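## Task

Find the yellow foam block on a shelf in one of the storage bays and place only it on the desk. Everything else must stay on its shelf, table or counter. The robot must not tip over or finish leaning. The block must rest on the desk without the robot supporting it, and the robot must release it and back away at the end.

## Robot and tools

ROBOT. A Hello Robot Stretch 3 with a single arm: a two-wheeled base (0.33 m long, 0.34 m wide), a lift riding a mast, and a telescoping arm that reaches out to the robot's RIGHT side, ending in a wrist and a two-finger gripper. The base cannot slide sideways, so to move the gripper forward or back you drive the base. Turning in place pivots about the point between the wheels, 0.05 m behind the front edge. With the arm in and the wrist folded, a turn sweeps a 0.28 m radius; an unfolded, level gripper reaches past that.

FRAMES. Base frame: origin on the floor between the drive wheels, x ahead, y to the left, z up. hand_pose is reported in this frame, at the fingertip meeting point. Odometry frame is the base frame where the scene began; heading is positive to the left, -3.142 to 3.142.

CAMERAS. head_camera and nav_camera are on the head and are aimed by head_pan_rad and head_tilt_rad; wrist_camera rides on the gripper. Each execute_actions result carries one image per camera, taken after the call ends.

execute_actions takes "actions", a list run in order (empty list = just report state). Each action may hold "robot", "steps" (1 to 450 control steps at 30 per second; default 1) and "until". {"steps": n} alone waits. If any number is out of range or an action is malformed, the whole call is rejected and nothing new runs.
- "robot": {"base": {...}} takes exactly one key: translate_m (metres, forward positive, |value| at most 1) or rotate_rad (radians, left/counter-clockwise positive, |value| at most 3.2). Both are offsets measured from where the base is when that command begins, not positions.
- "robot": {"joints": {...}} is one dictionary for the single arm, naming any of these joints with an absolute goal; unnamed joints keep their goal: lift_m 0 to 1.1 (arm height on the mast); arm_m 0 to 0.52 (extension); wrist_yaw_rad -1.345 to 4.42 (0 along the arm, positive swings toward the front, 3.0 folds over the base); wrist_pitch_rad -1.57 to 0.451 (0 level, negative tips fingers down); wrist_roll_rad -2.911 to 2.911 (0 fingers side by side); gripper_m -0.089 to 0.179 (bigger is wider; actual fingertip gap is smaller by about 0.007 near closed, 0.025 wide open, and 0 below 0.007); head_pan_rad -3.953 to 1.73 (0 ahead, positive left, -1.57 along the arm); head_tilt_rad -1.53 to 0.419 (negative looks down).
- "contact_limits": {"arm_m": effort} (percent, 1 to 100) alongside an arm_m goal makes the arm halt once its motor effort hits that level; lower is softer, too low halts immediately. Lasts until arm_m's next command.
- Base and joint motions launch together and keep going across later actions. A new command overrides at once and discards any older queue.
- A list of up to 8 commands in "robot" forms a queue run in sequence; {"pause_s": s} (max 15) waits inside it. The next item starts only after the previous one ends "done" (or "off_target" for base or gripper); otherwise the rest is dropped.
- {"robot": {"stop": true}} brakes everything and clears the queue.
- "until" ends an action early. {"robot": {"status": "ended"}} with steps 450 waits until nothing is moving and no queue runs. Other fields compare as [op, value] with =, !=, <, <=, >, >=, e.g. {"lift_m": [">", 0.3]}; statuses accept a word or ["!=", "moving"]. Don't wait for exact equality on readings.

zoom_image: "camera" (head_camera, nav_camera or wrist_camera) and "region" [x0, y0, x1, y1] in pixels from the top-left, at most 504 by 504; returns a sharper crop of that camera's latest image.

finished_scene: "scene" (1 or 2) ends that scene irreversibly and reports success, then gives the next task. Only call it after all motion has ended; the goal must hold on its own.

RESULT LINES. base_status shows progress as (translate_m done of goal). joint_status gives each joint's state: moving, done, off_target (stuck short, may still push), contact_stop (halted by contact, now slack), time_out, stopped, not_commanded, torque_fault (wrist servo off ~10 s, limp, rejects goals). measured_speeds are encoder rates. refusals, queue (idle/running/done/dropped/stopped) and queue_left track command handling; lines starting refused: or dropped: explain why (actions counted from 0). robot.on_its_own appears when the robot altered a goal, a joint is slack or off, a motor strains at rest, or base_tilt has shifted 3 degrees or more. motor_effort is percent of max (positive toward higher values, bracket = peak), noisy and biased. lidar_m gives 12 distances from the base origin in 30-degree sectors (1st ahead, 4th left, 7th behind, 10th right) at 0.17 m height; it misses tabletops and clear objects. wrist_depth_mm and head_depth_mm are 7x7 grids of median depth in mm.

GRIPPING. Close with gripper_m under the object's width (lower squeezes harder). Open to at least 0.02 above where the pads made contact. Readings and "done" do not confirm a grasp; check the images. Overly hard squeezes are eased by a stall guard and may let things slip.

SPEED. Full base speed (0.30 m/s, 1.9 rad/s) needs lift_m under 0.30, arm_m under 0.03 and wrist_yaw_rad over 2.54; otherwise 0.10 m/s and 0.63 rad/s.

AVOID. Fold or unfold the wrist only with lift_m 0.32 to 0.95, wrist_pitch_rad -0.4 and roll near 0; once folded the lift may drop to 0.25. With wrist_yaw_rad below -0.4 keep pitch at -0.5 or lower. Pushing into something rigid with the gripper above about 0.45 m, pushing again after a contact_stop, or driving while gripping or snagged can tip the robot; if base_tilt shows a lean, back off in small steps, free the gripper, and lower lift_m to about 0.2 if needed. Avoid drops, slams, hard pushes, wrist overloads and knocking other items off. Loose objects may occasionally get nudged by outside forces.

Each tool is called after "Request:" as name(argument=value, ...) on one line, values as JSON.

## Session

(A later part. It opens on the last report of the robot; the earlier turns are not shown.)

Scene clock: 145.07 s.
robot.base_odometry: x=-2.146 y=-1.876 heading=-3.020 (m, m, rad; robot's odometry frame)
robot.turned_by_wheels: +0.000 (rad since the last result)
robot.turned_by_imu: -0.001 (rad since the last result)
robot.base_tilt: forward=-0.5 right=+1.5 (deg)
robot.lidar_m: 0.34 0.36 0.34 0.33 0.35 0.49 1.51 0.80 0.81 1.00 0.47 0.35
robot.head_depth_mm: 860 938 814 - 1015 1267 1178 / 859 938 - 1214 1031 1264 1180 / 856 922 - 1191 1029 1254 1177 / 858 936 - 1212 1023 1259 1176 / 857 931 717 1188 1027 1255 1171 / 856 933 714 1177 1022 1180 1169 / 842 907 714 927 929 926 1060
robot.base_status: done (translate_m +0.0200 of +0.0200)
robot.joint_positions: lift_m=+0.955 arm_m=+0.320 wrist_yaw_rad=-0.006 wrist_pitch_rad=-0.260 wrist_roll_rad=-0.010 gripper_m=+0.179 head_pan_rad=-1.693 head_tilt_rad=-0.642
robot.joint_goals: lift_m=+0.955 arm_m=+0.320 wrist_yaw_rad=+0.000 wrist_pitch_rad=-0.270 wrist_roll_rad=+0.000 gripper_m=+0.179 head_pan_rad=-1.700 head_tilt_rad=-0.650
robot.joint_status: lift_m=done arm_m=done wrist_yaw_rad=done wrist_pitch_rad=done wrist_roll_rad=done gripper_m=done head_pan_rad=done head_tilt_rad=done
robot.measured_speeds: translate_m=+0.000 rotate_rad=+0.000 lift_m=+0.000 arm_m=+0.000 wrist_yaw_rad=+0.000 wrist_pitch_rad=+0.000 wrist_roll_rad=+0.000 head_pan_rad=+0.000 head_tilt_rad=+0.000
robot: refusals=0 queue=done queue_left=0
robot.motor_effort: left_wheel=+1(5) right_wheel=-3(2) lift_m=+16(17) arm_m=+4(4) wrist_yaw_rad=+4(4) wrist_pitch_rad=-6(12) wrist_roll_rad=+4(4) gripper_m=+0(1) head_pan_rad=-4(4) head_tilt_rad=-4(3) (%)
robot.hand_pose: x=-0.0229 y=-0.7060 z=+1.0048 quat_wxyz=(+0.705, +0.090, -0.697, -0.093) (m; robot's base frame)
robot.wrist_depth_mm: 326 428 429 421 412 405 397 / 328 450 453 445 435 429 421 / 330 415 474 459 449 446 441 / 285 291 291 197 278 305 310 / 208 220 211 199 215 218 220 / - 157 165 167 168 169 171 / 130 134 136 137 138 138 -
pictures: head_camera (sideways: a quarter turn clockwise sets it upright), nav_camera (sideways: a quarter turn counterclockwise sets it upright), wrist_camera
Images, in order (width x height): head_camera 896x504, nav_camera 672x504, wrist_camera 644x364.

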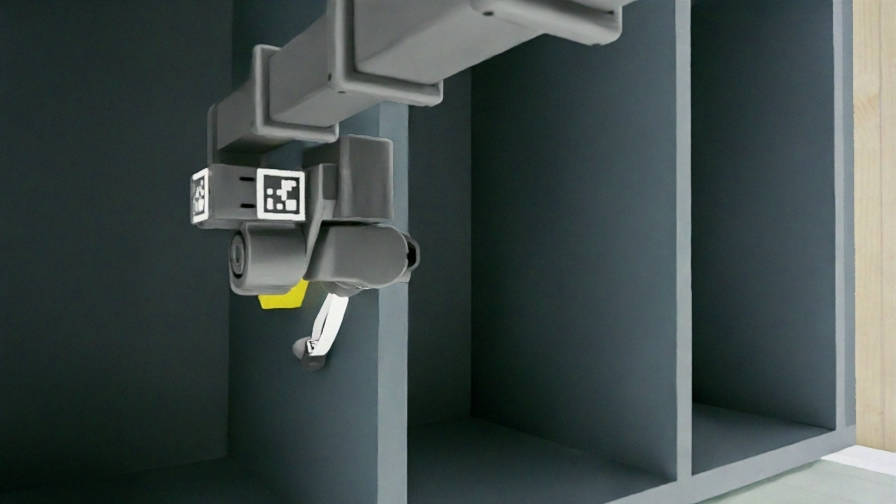

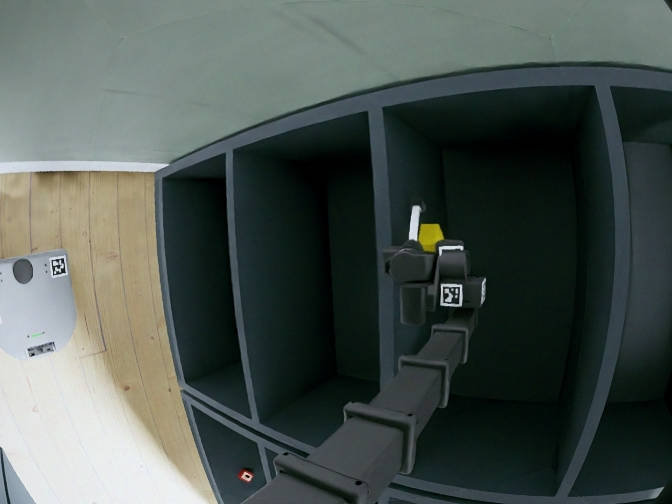

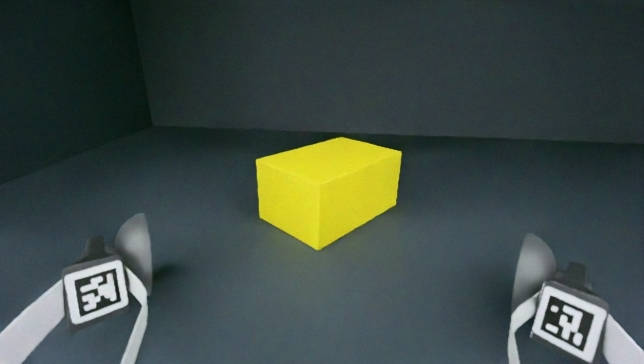

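Request:
execute_actions(actions=[{"robot":[{"joints":{"lift_m":0.972}},{"joints":{"arm_m":0.39}},{"joints":{"gripper_m":0.06}}],"steps":450,"until":{"robot":{"status":"ended"}}}])

Scene clock: 155.50 s.
robot.base_odometry: x=-2.146 y=-1.876 heading=-3.020 (m, m, rad; robot's odometry frame)
robot.turned_by_wheels: +0.000 (rad since the last result)
robot.turned_by_imu: -0.001 (rad since the last result)
robot.base_tilt: forward=-0.5 right=+1.5 (deg)
robot.lidar_m: 0.34 0.36 0.34 0.33 0.35 0.49 1.51 0.80 0.81 1.00 0.47 0.35
robot.head_depth_mm: 860 936 - 1218 1003 1255 1177 / 856 924 686 1197 1027 1259 1174 / 854 921 650 1197 1028 1254 1170 / 854 919 647 1194 1028 1253 1176 / 856 930 713 1194 1022 1252 1173 / 856 935 715 1172 1022 1175 1170 / 840 906 712 929 929 926 1060
robot.base_status: done (translate_m +0.0200 of +0.0200)
robot.joint_positions: lift_m=+0.972 arm_m=+0.390 wrist_yaw_rad=+0.000 wrist_pitch_rad=-0.284 wrist_roll_rad=-0.004 gripper_m=+0.060 head_pan_rad=-1.693 head_tilt_rad=-0.642
robot.joint_goals: lift_m=+0.972 arm_m=+0.390 wrist_yaw_rad=+0.000 wrist_pitch_rad=-0.270 wrist_roll_rad=+0.000 gripper_m=+0.060 head_pan_rad=-1.700 head_tilt_rad=-0.650
robot.joint_status: lift_m=done arm_m=done wrist_yaw_rad=done wrist_pitch_rad=done wrist_roll_rad=done gripper_m=done head_pan_rad=done head_tilt_rad=done
robot.measured_speeds: translate_m=+0.000 rotate_rad=+0.000 lift_m=+0.000 arm_m=+0.000 wrist_yaw_rad=+0.000 wrist_pitch_rad=+0.000 wrist_roll_rad=+0.000 head_pan_rad=+0.000 head_tilt_rad=+0.000
robot: refusals=0 queue=done queue_left=0
robot.motor_effort: left_wheel=+1(1) right_wheel=-2(2) lift_m=+21(22) arm_m=+3(4) wrist_yaw_rad=+1(4) wrist_pitch_rad=+8(9) wrist_roll_rad=+2(4) gripper_m=-4(85) head_pan_rad=-4(4) head_tilt_rad=-4(3) (%)
robot.hand_pose: x=-0.0216 y=-0.7739 z=+1.0156 quat_wxyz=(+0.702, +0.100, -0.698, -0.100) (m; robot's base frame)
robot.wrist_depth_mm: 321 373 366 361 350 344 337 / 323 394 388 382 374 362 357 / 325 418 407 403 398 388 379 / 299 306 311 218 293 313 317 / 225 226 240 154 218 231 231 / 178 179 - 156 - 182 182 / 147 148 148 149 149 150 150
pictures: head_camera (sideways: a quarter turn clockwise sets it upright), nav_camera (sideways: a quarter turn counterclockwise sets it upright), wrist_camera
Images, in order (width x height): head_camera 896x504, nav_camera 672x504, wrist_camera 644x364.

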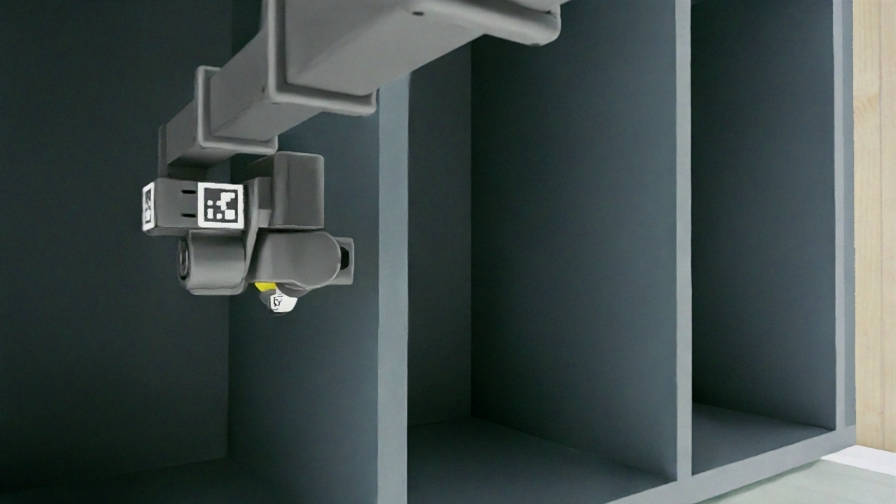

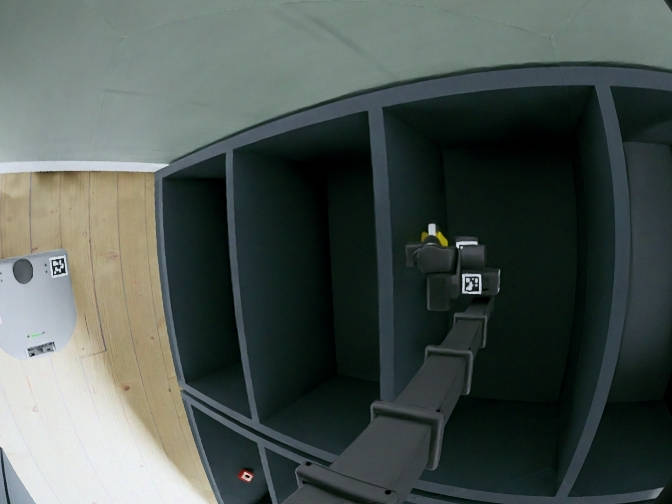

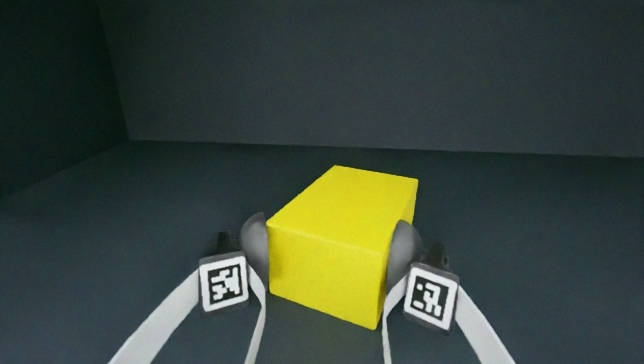

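Turning toward alignment. Regrip deeper.

Request:
execute_actions(actions=[{"robot":[{"joints":{"gripper_m":0.12}},{"joints":{"arm_m":0.42}},{"joints":{"gripper_m":0.02}},{"joints":{"lift_m":0.995}}],"steps":450,"until":{"robot":{"status":"ended"}}}])

Scene clock: 164.40 s.
robot.base_odometry: x=-2.146 y=-1.876 heading=-3.020 (m, m, rad; robot's odometry frame)
robot.turned_by_wheels: +0.000 (rad since the last result)
robot.turned_by_imu: -0.001 (rad since the last result)
robot.base_tilt: forward=-0.5 right=+1.5 (deg)
robot.lidar_m: 0.34 0.36 0.34 0.33 0.35 0.49 1.51 0.80 0.80 1.00 0.47 0.35
robot.head_depth_mm: 857 926 - 1194 1029 1261 1176 / 859 - 685 1195 1030 1255 1175 / 847 - 720 1189 1027 1254 1174 / 856 - 681 1197 1025 1255 1177 / 858 933 717 1190 1024 1258 1169 / 854 931 712 1175 1025 1172 1168 / 842 905 711 925 930 930 1063
robot.base_status: done (translate_m +0.0200 of +0.0200)
robot.joint_positions: lift_m=+0.995 arm_m=+0.420 wrist_yaw_rad=+0.000 wrist_pitch_rad=-0.287 wrist_roll_rad=-0.004 gripper_m=+0.021 head_pan_rad=-1.693 head_tilt_rad=-0.642
robot.joint_goals: lift_m=+0.995 arm_m=+0.420 wrist_yaw_rad=+0.000 wrist_pitch_rad=-0.270 wrist_roll_rad=+0.000 gripper_m=+0.020 head_pan_rad=-1.700 head_tilt_rad=-0.650
robot.joint_status: lift_m=done arm_m=done wrist_yaw_rad=done wrist_pitch_rad=done wrist_roll_rad=done gripper_m=done head_pan_rad=done head_tilt_rad=done
robot.measured_speeds: translate_m=+0.000 rotate_rad=+0.000 lift_m=+0.000 arm_m=+0.000 wrist_yaw_rad=+0.000 wrist_pitch_rad=+0.000 wrist_roll_rad=+0.000 head_pan_rad=+0.000 head_tilt_rad=+0.000
robot: refusals=0 queue=done queue_left=0
robot.motor_effort: left_wheel=+1(1) right_wheel=-1(3) lift_m=+20(20) arm_m=+3(3) wrist_yaw_rad=+1(1) wrist_pitch_rad=+11(10) wrist_roll_rad=+1(2) gripper_m=-20(92) head_pan_rad=-4(4) head_tilt_rad=-4(3) (%)
robot.hand_pose: x=-0.0216 y=-0.8035 z=+1.0378 quat_wxyz=(+0.701, +0.101, -0.698, -0.102) (m; robot's base frame)
robot.wrist_depth_mm: 320 346 337 331 325 319 311 / 322 369 360 352 345 336 330 / 325 392 386 375 367 359 352 / 313 357 357 360 366 367 364 / 263 264 280 148 243 270 271 / 208 209 132 125 119 213 214 / 173 173 168 134 164 176 177
pictures: head_camera (sideways: a quarter turn clockwise sets it upright), nav_camera (sideways: a quarter turn counterclockwise sets it upright), wrist_camera
Images, in order (width x height): head_camera 896x504, nav_camera 672x504, wrist_camera 644x364.

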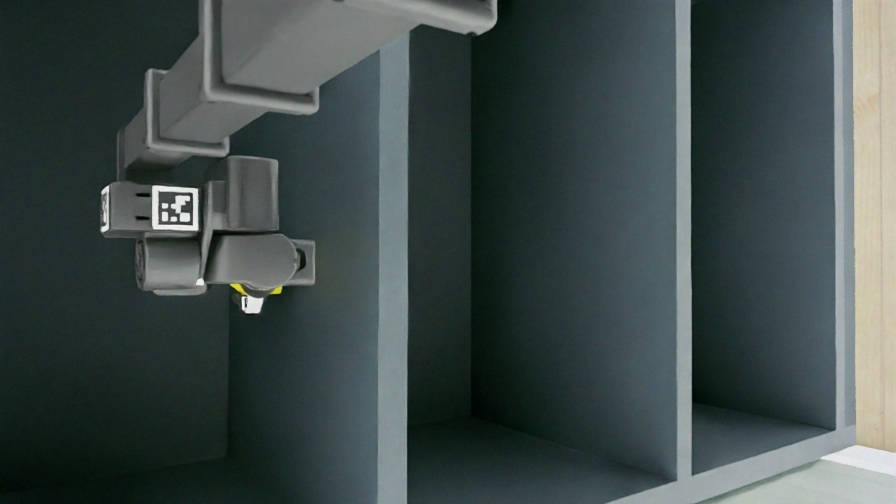

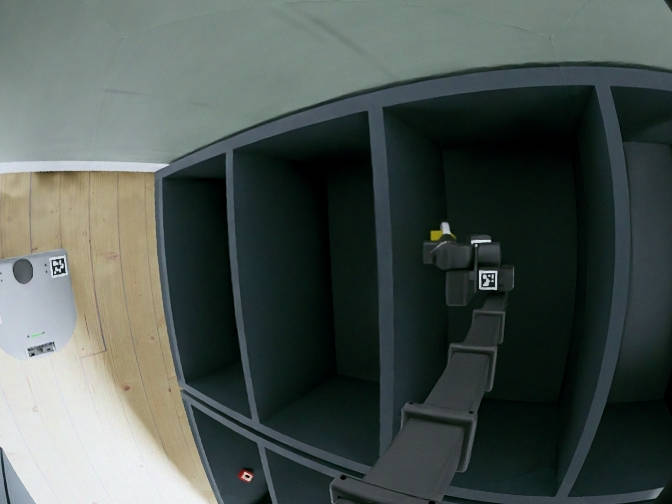

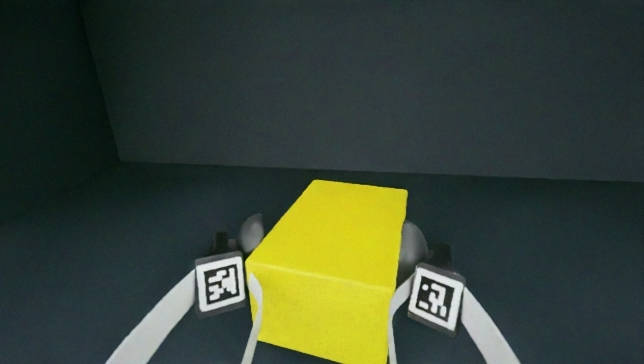

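Request:
execute_actions(actions=[{"robot":[{"joints":{"arm_m":0.0,"head_pan_rad":-3.6,"head_tilt_rad":-0.5}},{"base":{"translate_m":-1.0},"joints":{"wrist_yaw_rad":0.9}},{"base":{"translate_m":-0.9},"joints":{"head_pan_rad":1.73}}],"steps":450,"until":{"robot":{"status":"ended"}}},{"steps":450,"until":{"robot":{"status":"ended"}}}])

Scene clock: 196.67 s.
robot.base_odometry: x=-0.260 y=-1.645 heading=-3.020 (m, m, rad; robot's odometry frame)
robot.turned_by_wheels: +0.000 (rad since the last result)
robot.turned_by_imu: -0.002 (rad since the last result)
robot.base_tilt: forward=-0.5 right=+1.5 (deg)
robot.lidar_m: 1.37 0.55 0.55 1.95 2.10 1.29 1.54 1.62 2.25 1.92 0.63 1.35
robot.head_depth_mm: 1966 2104 2302 2457 2046 1614 1322 / 1991 2142 2372 2181 2035 1606 1325 / 2050 2223 2409 2167 2051 1597 1317 / 2110 2285 2480 2639 2033 1604 1317 / 2159 2304 2523 - - - 1281 / 2219 2358 2586 - - - - / - - - - - - -
robot.base_status: done (translate_m -0.9000 of -0.9000)
robot.joint_positions: lift_m=+0.995 arm_m=+0.003 wrist_yaw_rad=+0.898 wrist_pitch_rad=-0.288 wrist_roll_rad=-0.003 gripper_m=+0.021 head_pan_rad=+1.704 head_tilt_rad=-0.507
robot.joint_goals: lift_m=+0.995 arm_m=+0.000 wrist_yaw_rad=+0.900 wrist_pitch_rad=-0.270 wrist_roll_rad=+0.000 gripper_m=+0.020 head_pan_rad=+1.730 head_tilt_rad=-0.500
robot.joint_status: lift_m=done arm_m=done wrist_yaw_rad=done wrist_pitch_rad=done wrist_roll_rad=done gripper_m=done head_pan_rad=off_target head_tilt_rad=done
robot.measured_speeds: translate_m=+0.000 rotate_rad=+0.000 lift_m=+0.000 arm_m=+0.000 wrist_yaw_rad=+0.000 wrist_pitch_rad=+0.000 wrist_roll_rad=+0.000 head_pan_rad=+0.000 head_tilt_rad=+0.000
robot: refusals=0 queue=dropped queue_left=0
robot.motor_effort: left_wheel=+1(2) right_wheel=-2(6) lift_m=+21(21) arm_m=-4(5) wrist_yaw_rad=+1(2) wrist_pitch_rad=+11(11) wrist_roll_rad=+1(2) gripper_m=-20(20) head_pan_rad=+4(49) head_tilt_rad=+3(17) (%)
robot.hand_pose: x=+0.1654 y=-0.2968 z=+1.0377 quat_wxyz=(+0.676, +0.395, -0.585, +0.213) (m; robot's base frame)
robot.wrist_depth_mm: - - - - 391 483 - / - - - - 419 539 - / - - - 647 456 594 - / - - - - 501 672 - / - - - 148 527 774 - / - - 132 125 119 - - / - - - 134 669 - -
pictures: head_camera (sideways: a quarter turn clockwise sets it upright), nav_camera (sideways: a quarter turn counterclockwise sets it upright), wrist_camera
Images, in order (width x height): head_camera 896x504, nav_camera 672x504, wrist_camera 644x364.

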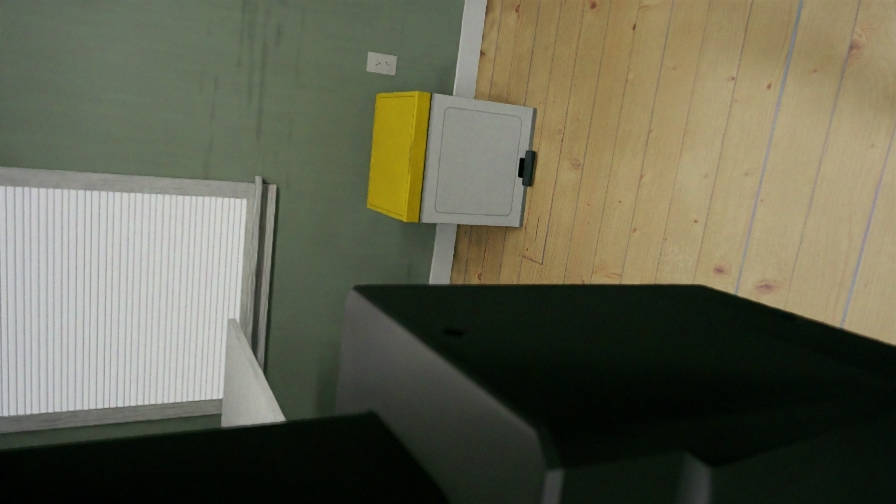

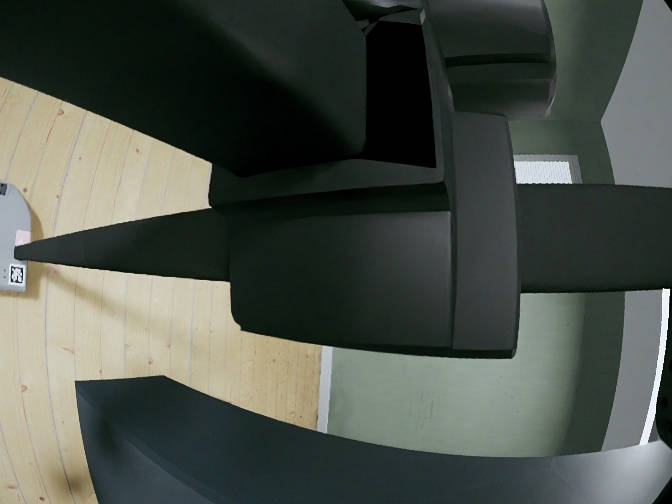

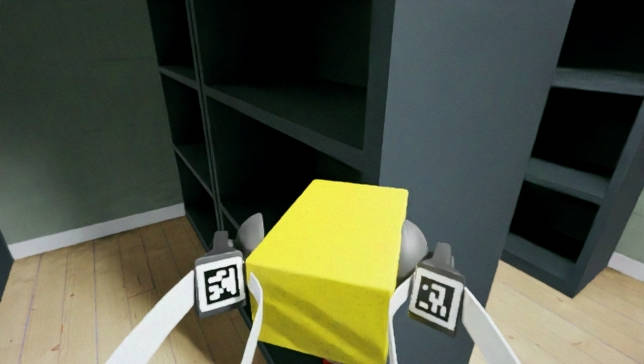

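Request:
execute_actions(actions=[{"robot":[{"base":{"rotate_rad":3.02},"joints":{"head_pan_rad":-1.3,"head_tilt_rad":-0.5,"lift_m":1.09}},{"base":{"translate_m":0.95},"joints":{"wrist_yaw_rad":0}}],"steps":450,"until":{"robot":{"status":"ended"}}},{"steps":450,"until":{"robot":{"status":"ended"}}}])

Scene clock: 221.33 s.
robot.base_odometry: x=+0.690 y=-1.645 heading=+0.000 (m, m, rad; robot's odometry frame)
robot.turned_by_wheels: +3.020 (rad since the last result)
robot.turned_by_imu: +3.031 (rad since the last result)
robot.base_tilt: forward=-0.4 right=+1.4 (deg)
robot.lidar_m: 0.60 0.61 0.77 1.64 2.38 1.44 1.99 1.35 1.98 1.06 0.61 0.64
robot.head_depth_mm: 1882 2028 1219 855 552 1615 1320 / 1919 2045 1212 757 573 1558 1321 / 1968 2109 1203 752 595 1604 1320 / 1967 2079 1195 752 619 844 988 / 1486 1579 1184 744 618 1496 1248 / 1162 1226 1175 743 1345 1503 1313 / 960 1002 1015 742 1115 1218 1225
robot.base_status: done (translate_m +0.9500 of +0.9500)
robot.joint_positions: lift_m=+1.090 arm_m=+0.003 wrist_yaw_rad=+0.002 wrist_pitch_rad=-0.289 wrist_roll_rad=-0.004 gripper_m=+0.021 head_pan_rad=-1.293 head_tilt_rad=-0.507
robot.joint_goals: lift_m=+1.090 arm_m=+0.000 wrist_yaw_rad=+0.000 wrist_pitch_rad=-0.270 wrist_roll_rad=+0.000 gripper_m=+0.020 head_pan_rad=-1.300 head_tilt_rad=-0.500
robot.joint_status: lift_m=done arm_m=done wrist_yaw_rad=done wrist_pitch_rad=done wrist_roll_rad=done gripper_m=done head_pan_rad=done head_tilt_rad=done
robot.measured_speeds: translate_m=+0.000 rotate_rad=+0.000 lift_m=+0.000 arm_m=+0.000 wrist_yaw_rad=+0.000 wrist_pitch_rad=+0.000 wrist_roll_rad=+0.000 head_pan_rad=+0.000 head_tilt_rad=+0.000
robot: refusals=0 queue=done queue_left=0
robot.motor_effort: left_wheel=-3(7) right_wheel=+2(5) lift_m=+21(21) arm_m=-5(5) wrist_yaw_rad=-1(2) wrist_pitch_rad=+11(11) wrist_roll_rad=+1(1) gripper_m=-20(20) head_pan_rad=-3(49) head_tilt_rad=+5(3) (%)
robot.hand_pose: x=-0.0210 y=-0.3867 z=+1.1325 quat_wxyz=(+0.701, +0.103, -0.698, -0.101) (m; robot's base frame)
robot.wrist_depth_mm: 808 - - - - - - / 812 - - - - - - / 797 - - - - - - / 678 678 679 694 - - - / 500 501 529 148 - - - / 395 399 132 125 119 - - / 329 329 332 134 334 - -
pictures: head_camera (sideways: a quarter turn clockwise sets it upright), nav_camera (sideways: a quarter turn counterclockwise sets it upright), wrist_camera
Images, in order (width x height): head_camera 896x504, nav_camera 672x504, wrist_camera 644x364.

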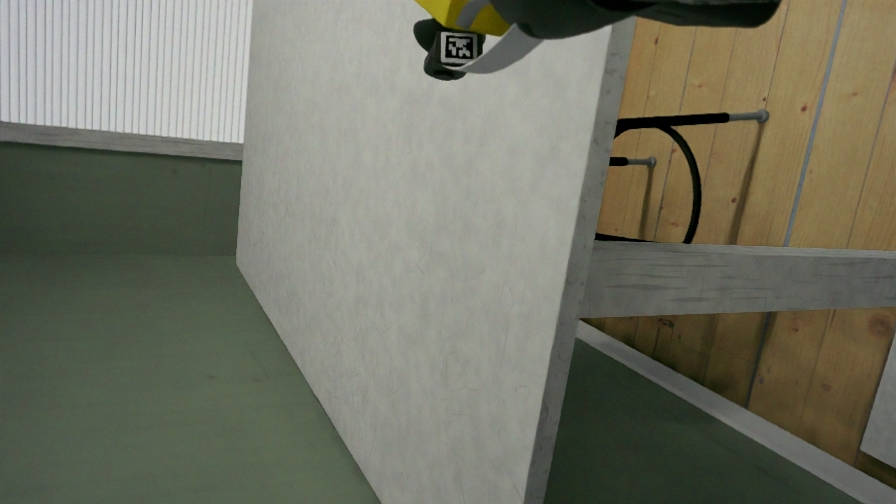

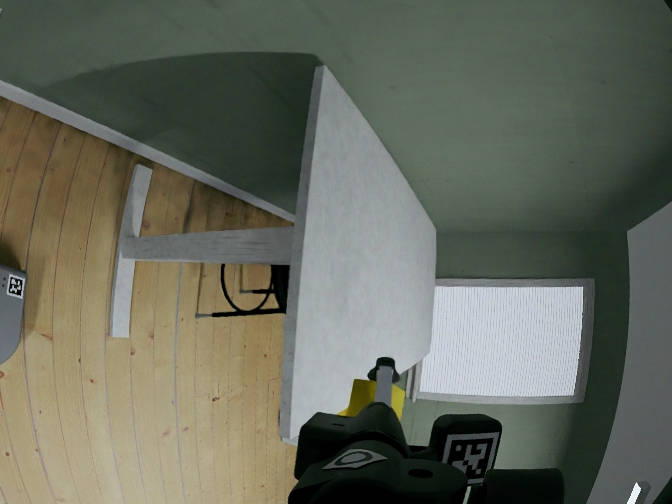

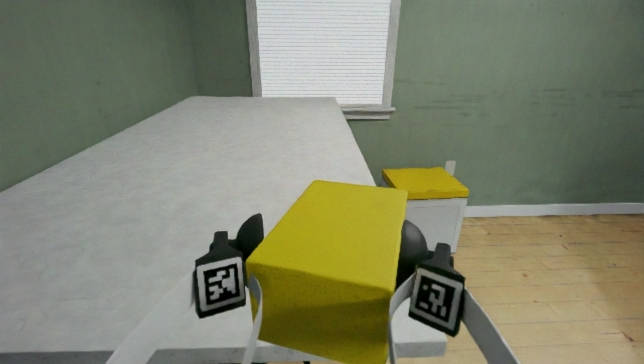

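Request:
execute_actions(actions=[{"robot":[{"base":{"translate_m":0.22},"joints":{"arm_m":0.25,"lift_m":1.0,"head_pan_rad":-1.6}},{"joints":{"lift_m":0.955}}],"steps":450,"until":{"robot":{"status":"ended"}}}])

Scene clock: 235.73 s.
robot.base_odometry: x=+0.910 y=-1.645 heading=+0.000 (m, m, rad; robot's odometry frame)
robot.turned_by_wheels: +0.000 (rad since the last result)
robot.turned_by_imu: -0.002 (rad since the last result)
robot.base_tilt: forward=-0.5 right=+1.5 (deg)
robot.lidar_m: 0.38 0.38 0.49 1.07 2.51 1.65 1.85 1.55 1.99 0.57 0.60 0.41
robot.head_depth_mm: 1954 2137 2298 - 552 1607 1334 / 1960 2142 1458 - 545 1610 1321 / 1947 2084 1313 - 539 1548 1319 / 1954 2067 1202 748 568 748 876 / 1924 2059 1193 749 569 1546 1312 / 1916 2037 1177 745 566 1590 1305 / 1396 1387 1189 736 564 1361 1248
robot.base_status: done (translate_m +0.2200 of +0.2200)
robot.joint_positions: lift_m=+0.955 arm_m=+0.250 wrist_yaw_rad=+0.001 wrist_pitch_rad=-0.289 wrist_roll_rad=-0.003 gripper_m=+0.021 head_pan_rad=-1.593 head_tilt_rad=-0.507
robot.joint_goals: lift_m=+0.955 arm_m=+0.250 wrist_yaw_rad=+0.000 wrist_pitch_rad=-0.270 wrist_roll_rad=+0.000 gripper_m=+0.020 head_pan_rad=-1.600 head_tilt_rad=-0.500
robot.joint_status: lift_m=done arm_m=done wrist_yaw_rad=done wrist_pitch_rad=done wrist_roll_rad=done gripper_m=done head_pan_rad=done head_tilt_rad=done
robot.measured_speeds: translate_m=+0.000 rotate_rad=+0.000 lift_m=+0.000 arm_m=+0.000 wrist_yaw_rad=+0.000 wrist_pitch_rad=+0.000 wrist_roll_rad=+0.000 head_pan_rad=+0.000 head_tilt_rad=+0.000
robot: refusals=0 queue=done queue_left=0
robot.motor_effort: left_wheel=-3(2) right_wheel=+2(6) lift_m=+17(21) arm_m=+3(4) wrist_yaw_rad=+0(2) wrist_pitch_rad=+11(11) wrist_roll_rad=+1(2) gripper_m=-20(20) head_pan_rad=-4(28) head_tilt_rad=+3(3) (%)
robot.hand_pose: x=-0.0213 y=-0.6334 z=+0.9977 quat_wxyz=(+0.701, +0.103, -0.698, -0.102) (m; robot's base frame)
robot.wrist_depth_mm: 575 866 - - - - - / 566 829 - - - - - / 532 554 558 563 576 - - / 357 360 363 364 367 369 - / 266 265 281 147 244 271 273 / 210 211 132 125 119 214 215 / 175 175 170 133 165 177 177
pictures: head_camera (sideways: a quarter turn clockwise sets it upright), nav_camera (sideways: a quarter turn counterclockwise sets it upright), wrist_camera
Images, in order (width x height): head_camera 896x504, nav_camera 672x504, wrist_camera 644x364.

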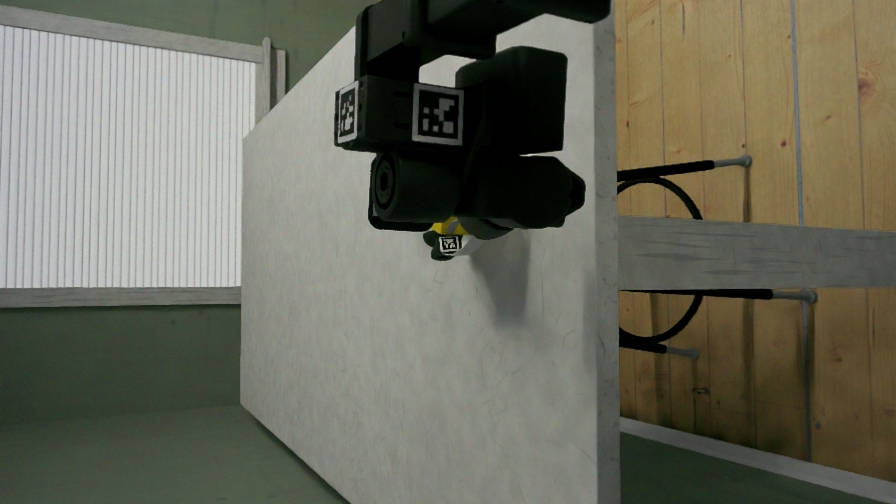

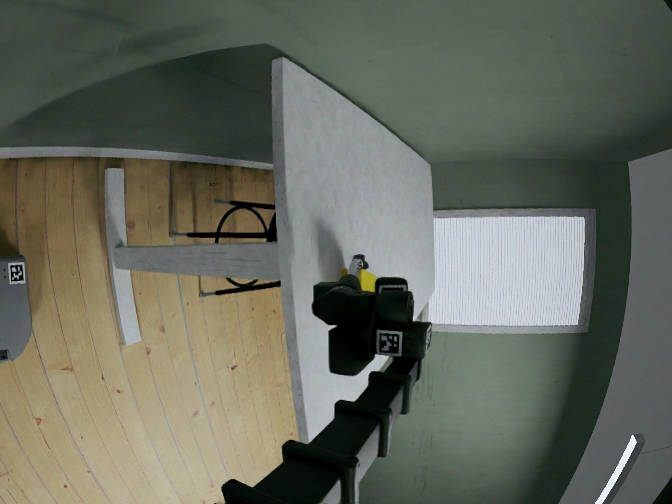

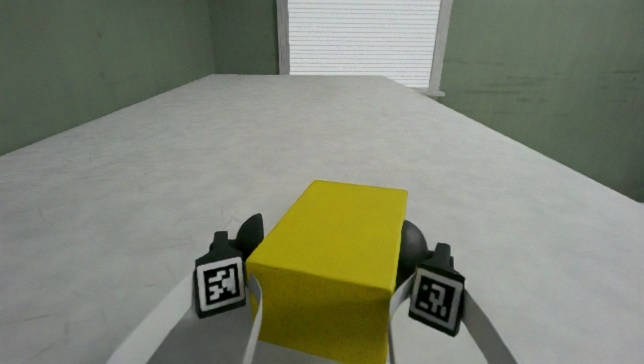

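Request:
execute_actions(actions=[{"robot":[{"joints":{"lift_m":0.932}},{"joints":{"gripper_m":0.13}},{"joints":{"arm_m":0.0,"lift_m":0.96},"base":{"translate_m":-0.0}},{"base":{"translate_m":-0.2}}],"steps":450,"until":{"robot":{"status":"ended"}}}])

Scene clock: 249.30 s.
robot.base_odometry: x=+0.710 y=-1.645 heading=+0.000 (m, m, rad; robot's odometry frame)
robot.turned_by_wheels: +0.000 (rad since the last result)
robot.turned_by_imu: -0.001 (rad since the last result)
robot.base_tilt: forward=-0.4 right=+1.5 (deg)
robot.lidar_m: 0.58 0.59 0.74 1.58 2.38 1.46 1.97 1.37 1.97 1.06 0.61 0.62
robot.head_depth_mm: 2006 2163 2356 2098 1889 - - / 1977 2146 2340 801 574 - - / 1960 2119 1207 753 584 - - / 1946 2100 1196 752 592 1552 1285 / 1945 2077 1188 749 592 1551 1309 / 1914 2069 1183 653 589 794 900 / 1910 2041 1169 743 586 1494 1308
robot.base_status: done (translate_m -0.2000 of -0.2000)
robot.joint_positions: lift_m=+0.960 arm_m=+0.003 wrist_yaw_rad=+0.001 wrist_pitch_rad=-0.289 wrist_roll_rad=-0.003 gripper_m=+0.130 head_pan_rad=-1.593 head_tilt_rad=-0.507
robot.joint_goals: lift_m=+0.960 arm_m=+0.000 wrist_yaw_rad=+0.000 wrist_pitch_rad=-0.270 wrist_roll_rad=+0.000 gripper_m=+0.130 head_pan_rad=-1.600 head_tilt_rad=-0.500
robot.joint_status: lift_m=done arm_m=done wrist_yaw_rad=done wrist_pitch_rad=done wrist_roll_rad=done gripper_m=done head_pan_rad=done head_tilt_rad=done
robot.measured_speeds: translate_m=+0.000 rotate_rad=+0.000 lift_m=+0.000 arm_m=+0.000 wrist_yaw_rad=+0.000 wrist_pitch_rad=+0.000 wrist_roll_rad=+0.000 head_pan_rad=+0.000 head_tilt_rad=+0.000
robot: refusals=0 queue=done queue_left=0
robot.motor_effort: left_wheel=-3(7) right_wheel=+2(3) lift_m=+21(21) arm_m=-4(5) wrist_yaw_rad=+0(0) wrist_pitch_rad=+11(12) wrist_roll_rad=+1(1) gripper_m=+0(82) head_pan_rad=-4(4) head_tilt_rad=+3(3) (%)
robot.hand_pose: x=-0.0213 y=-0.3867 z=+1.0024 quat_wxyz=(+0.701, +0.102, -0.698, -0.102) (m; robot's base frame)
robot.wrist_depth_mm: 780 - - - - - - / 799 - - - - - - / 571 577 580 588 - - - / 371 374 376 380 383 - - / 274 290 277 279 282 - - / 757 - - - - - - / 720 477 - - - - -
pictures: head_camera (sideways: a quarter turn clockwise sets it upright), nav_camera (sideways: a quarter turn counterclockwise sets it upright), wrist_camera
Images, in order (width x height): head_camera 896x504, nav_camera 672x504, wrist_camera 644x364.

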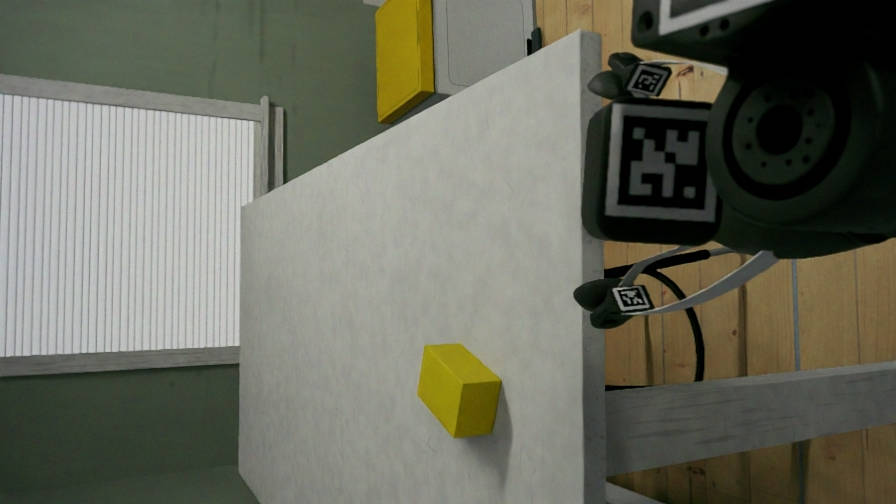

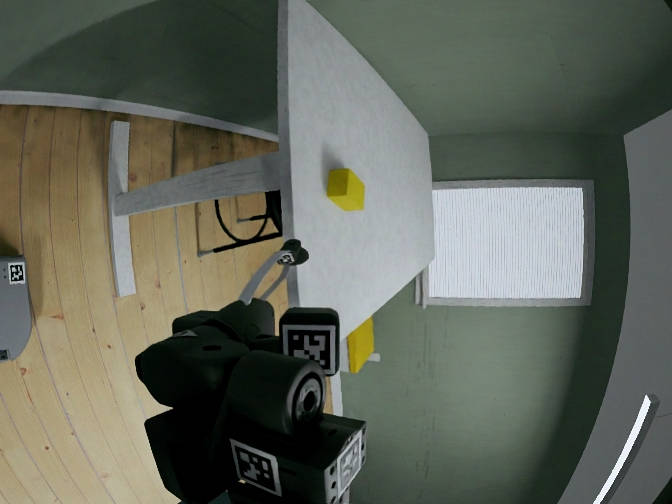

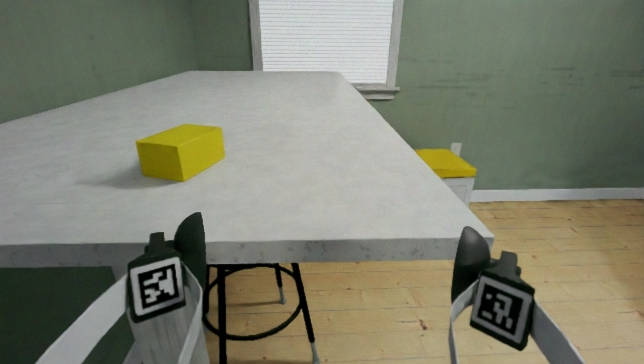

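Request:
finished_scene(scene=1)

The scene is finished: the task was done.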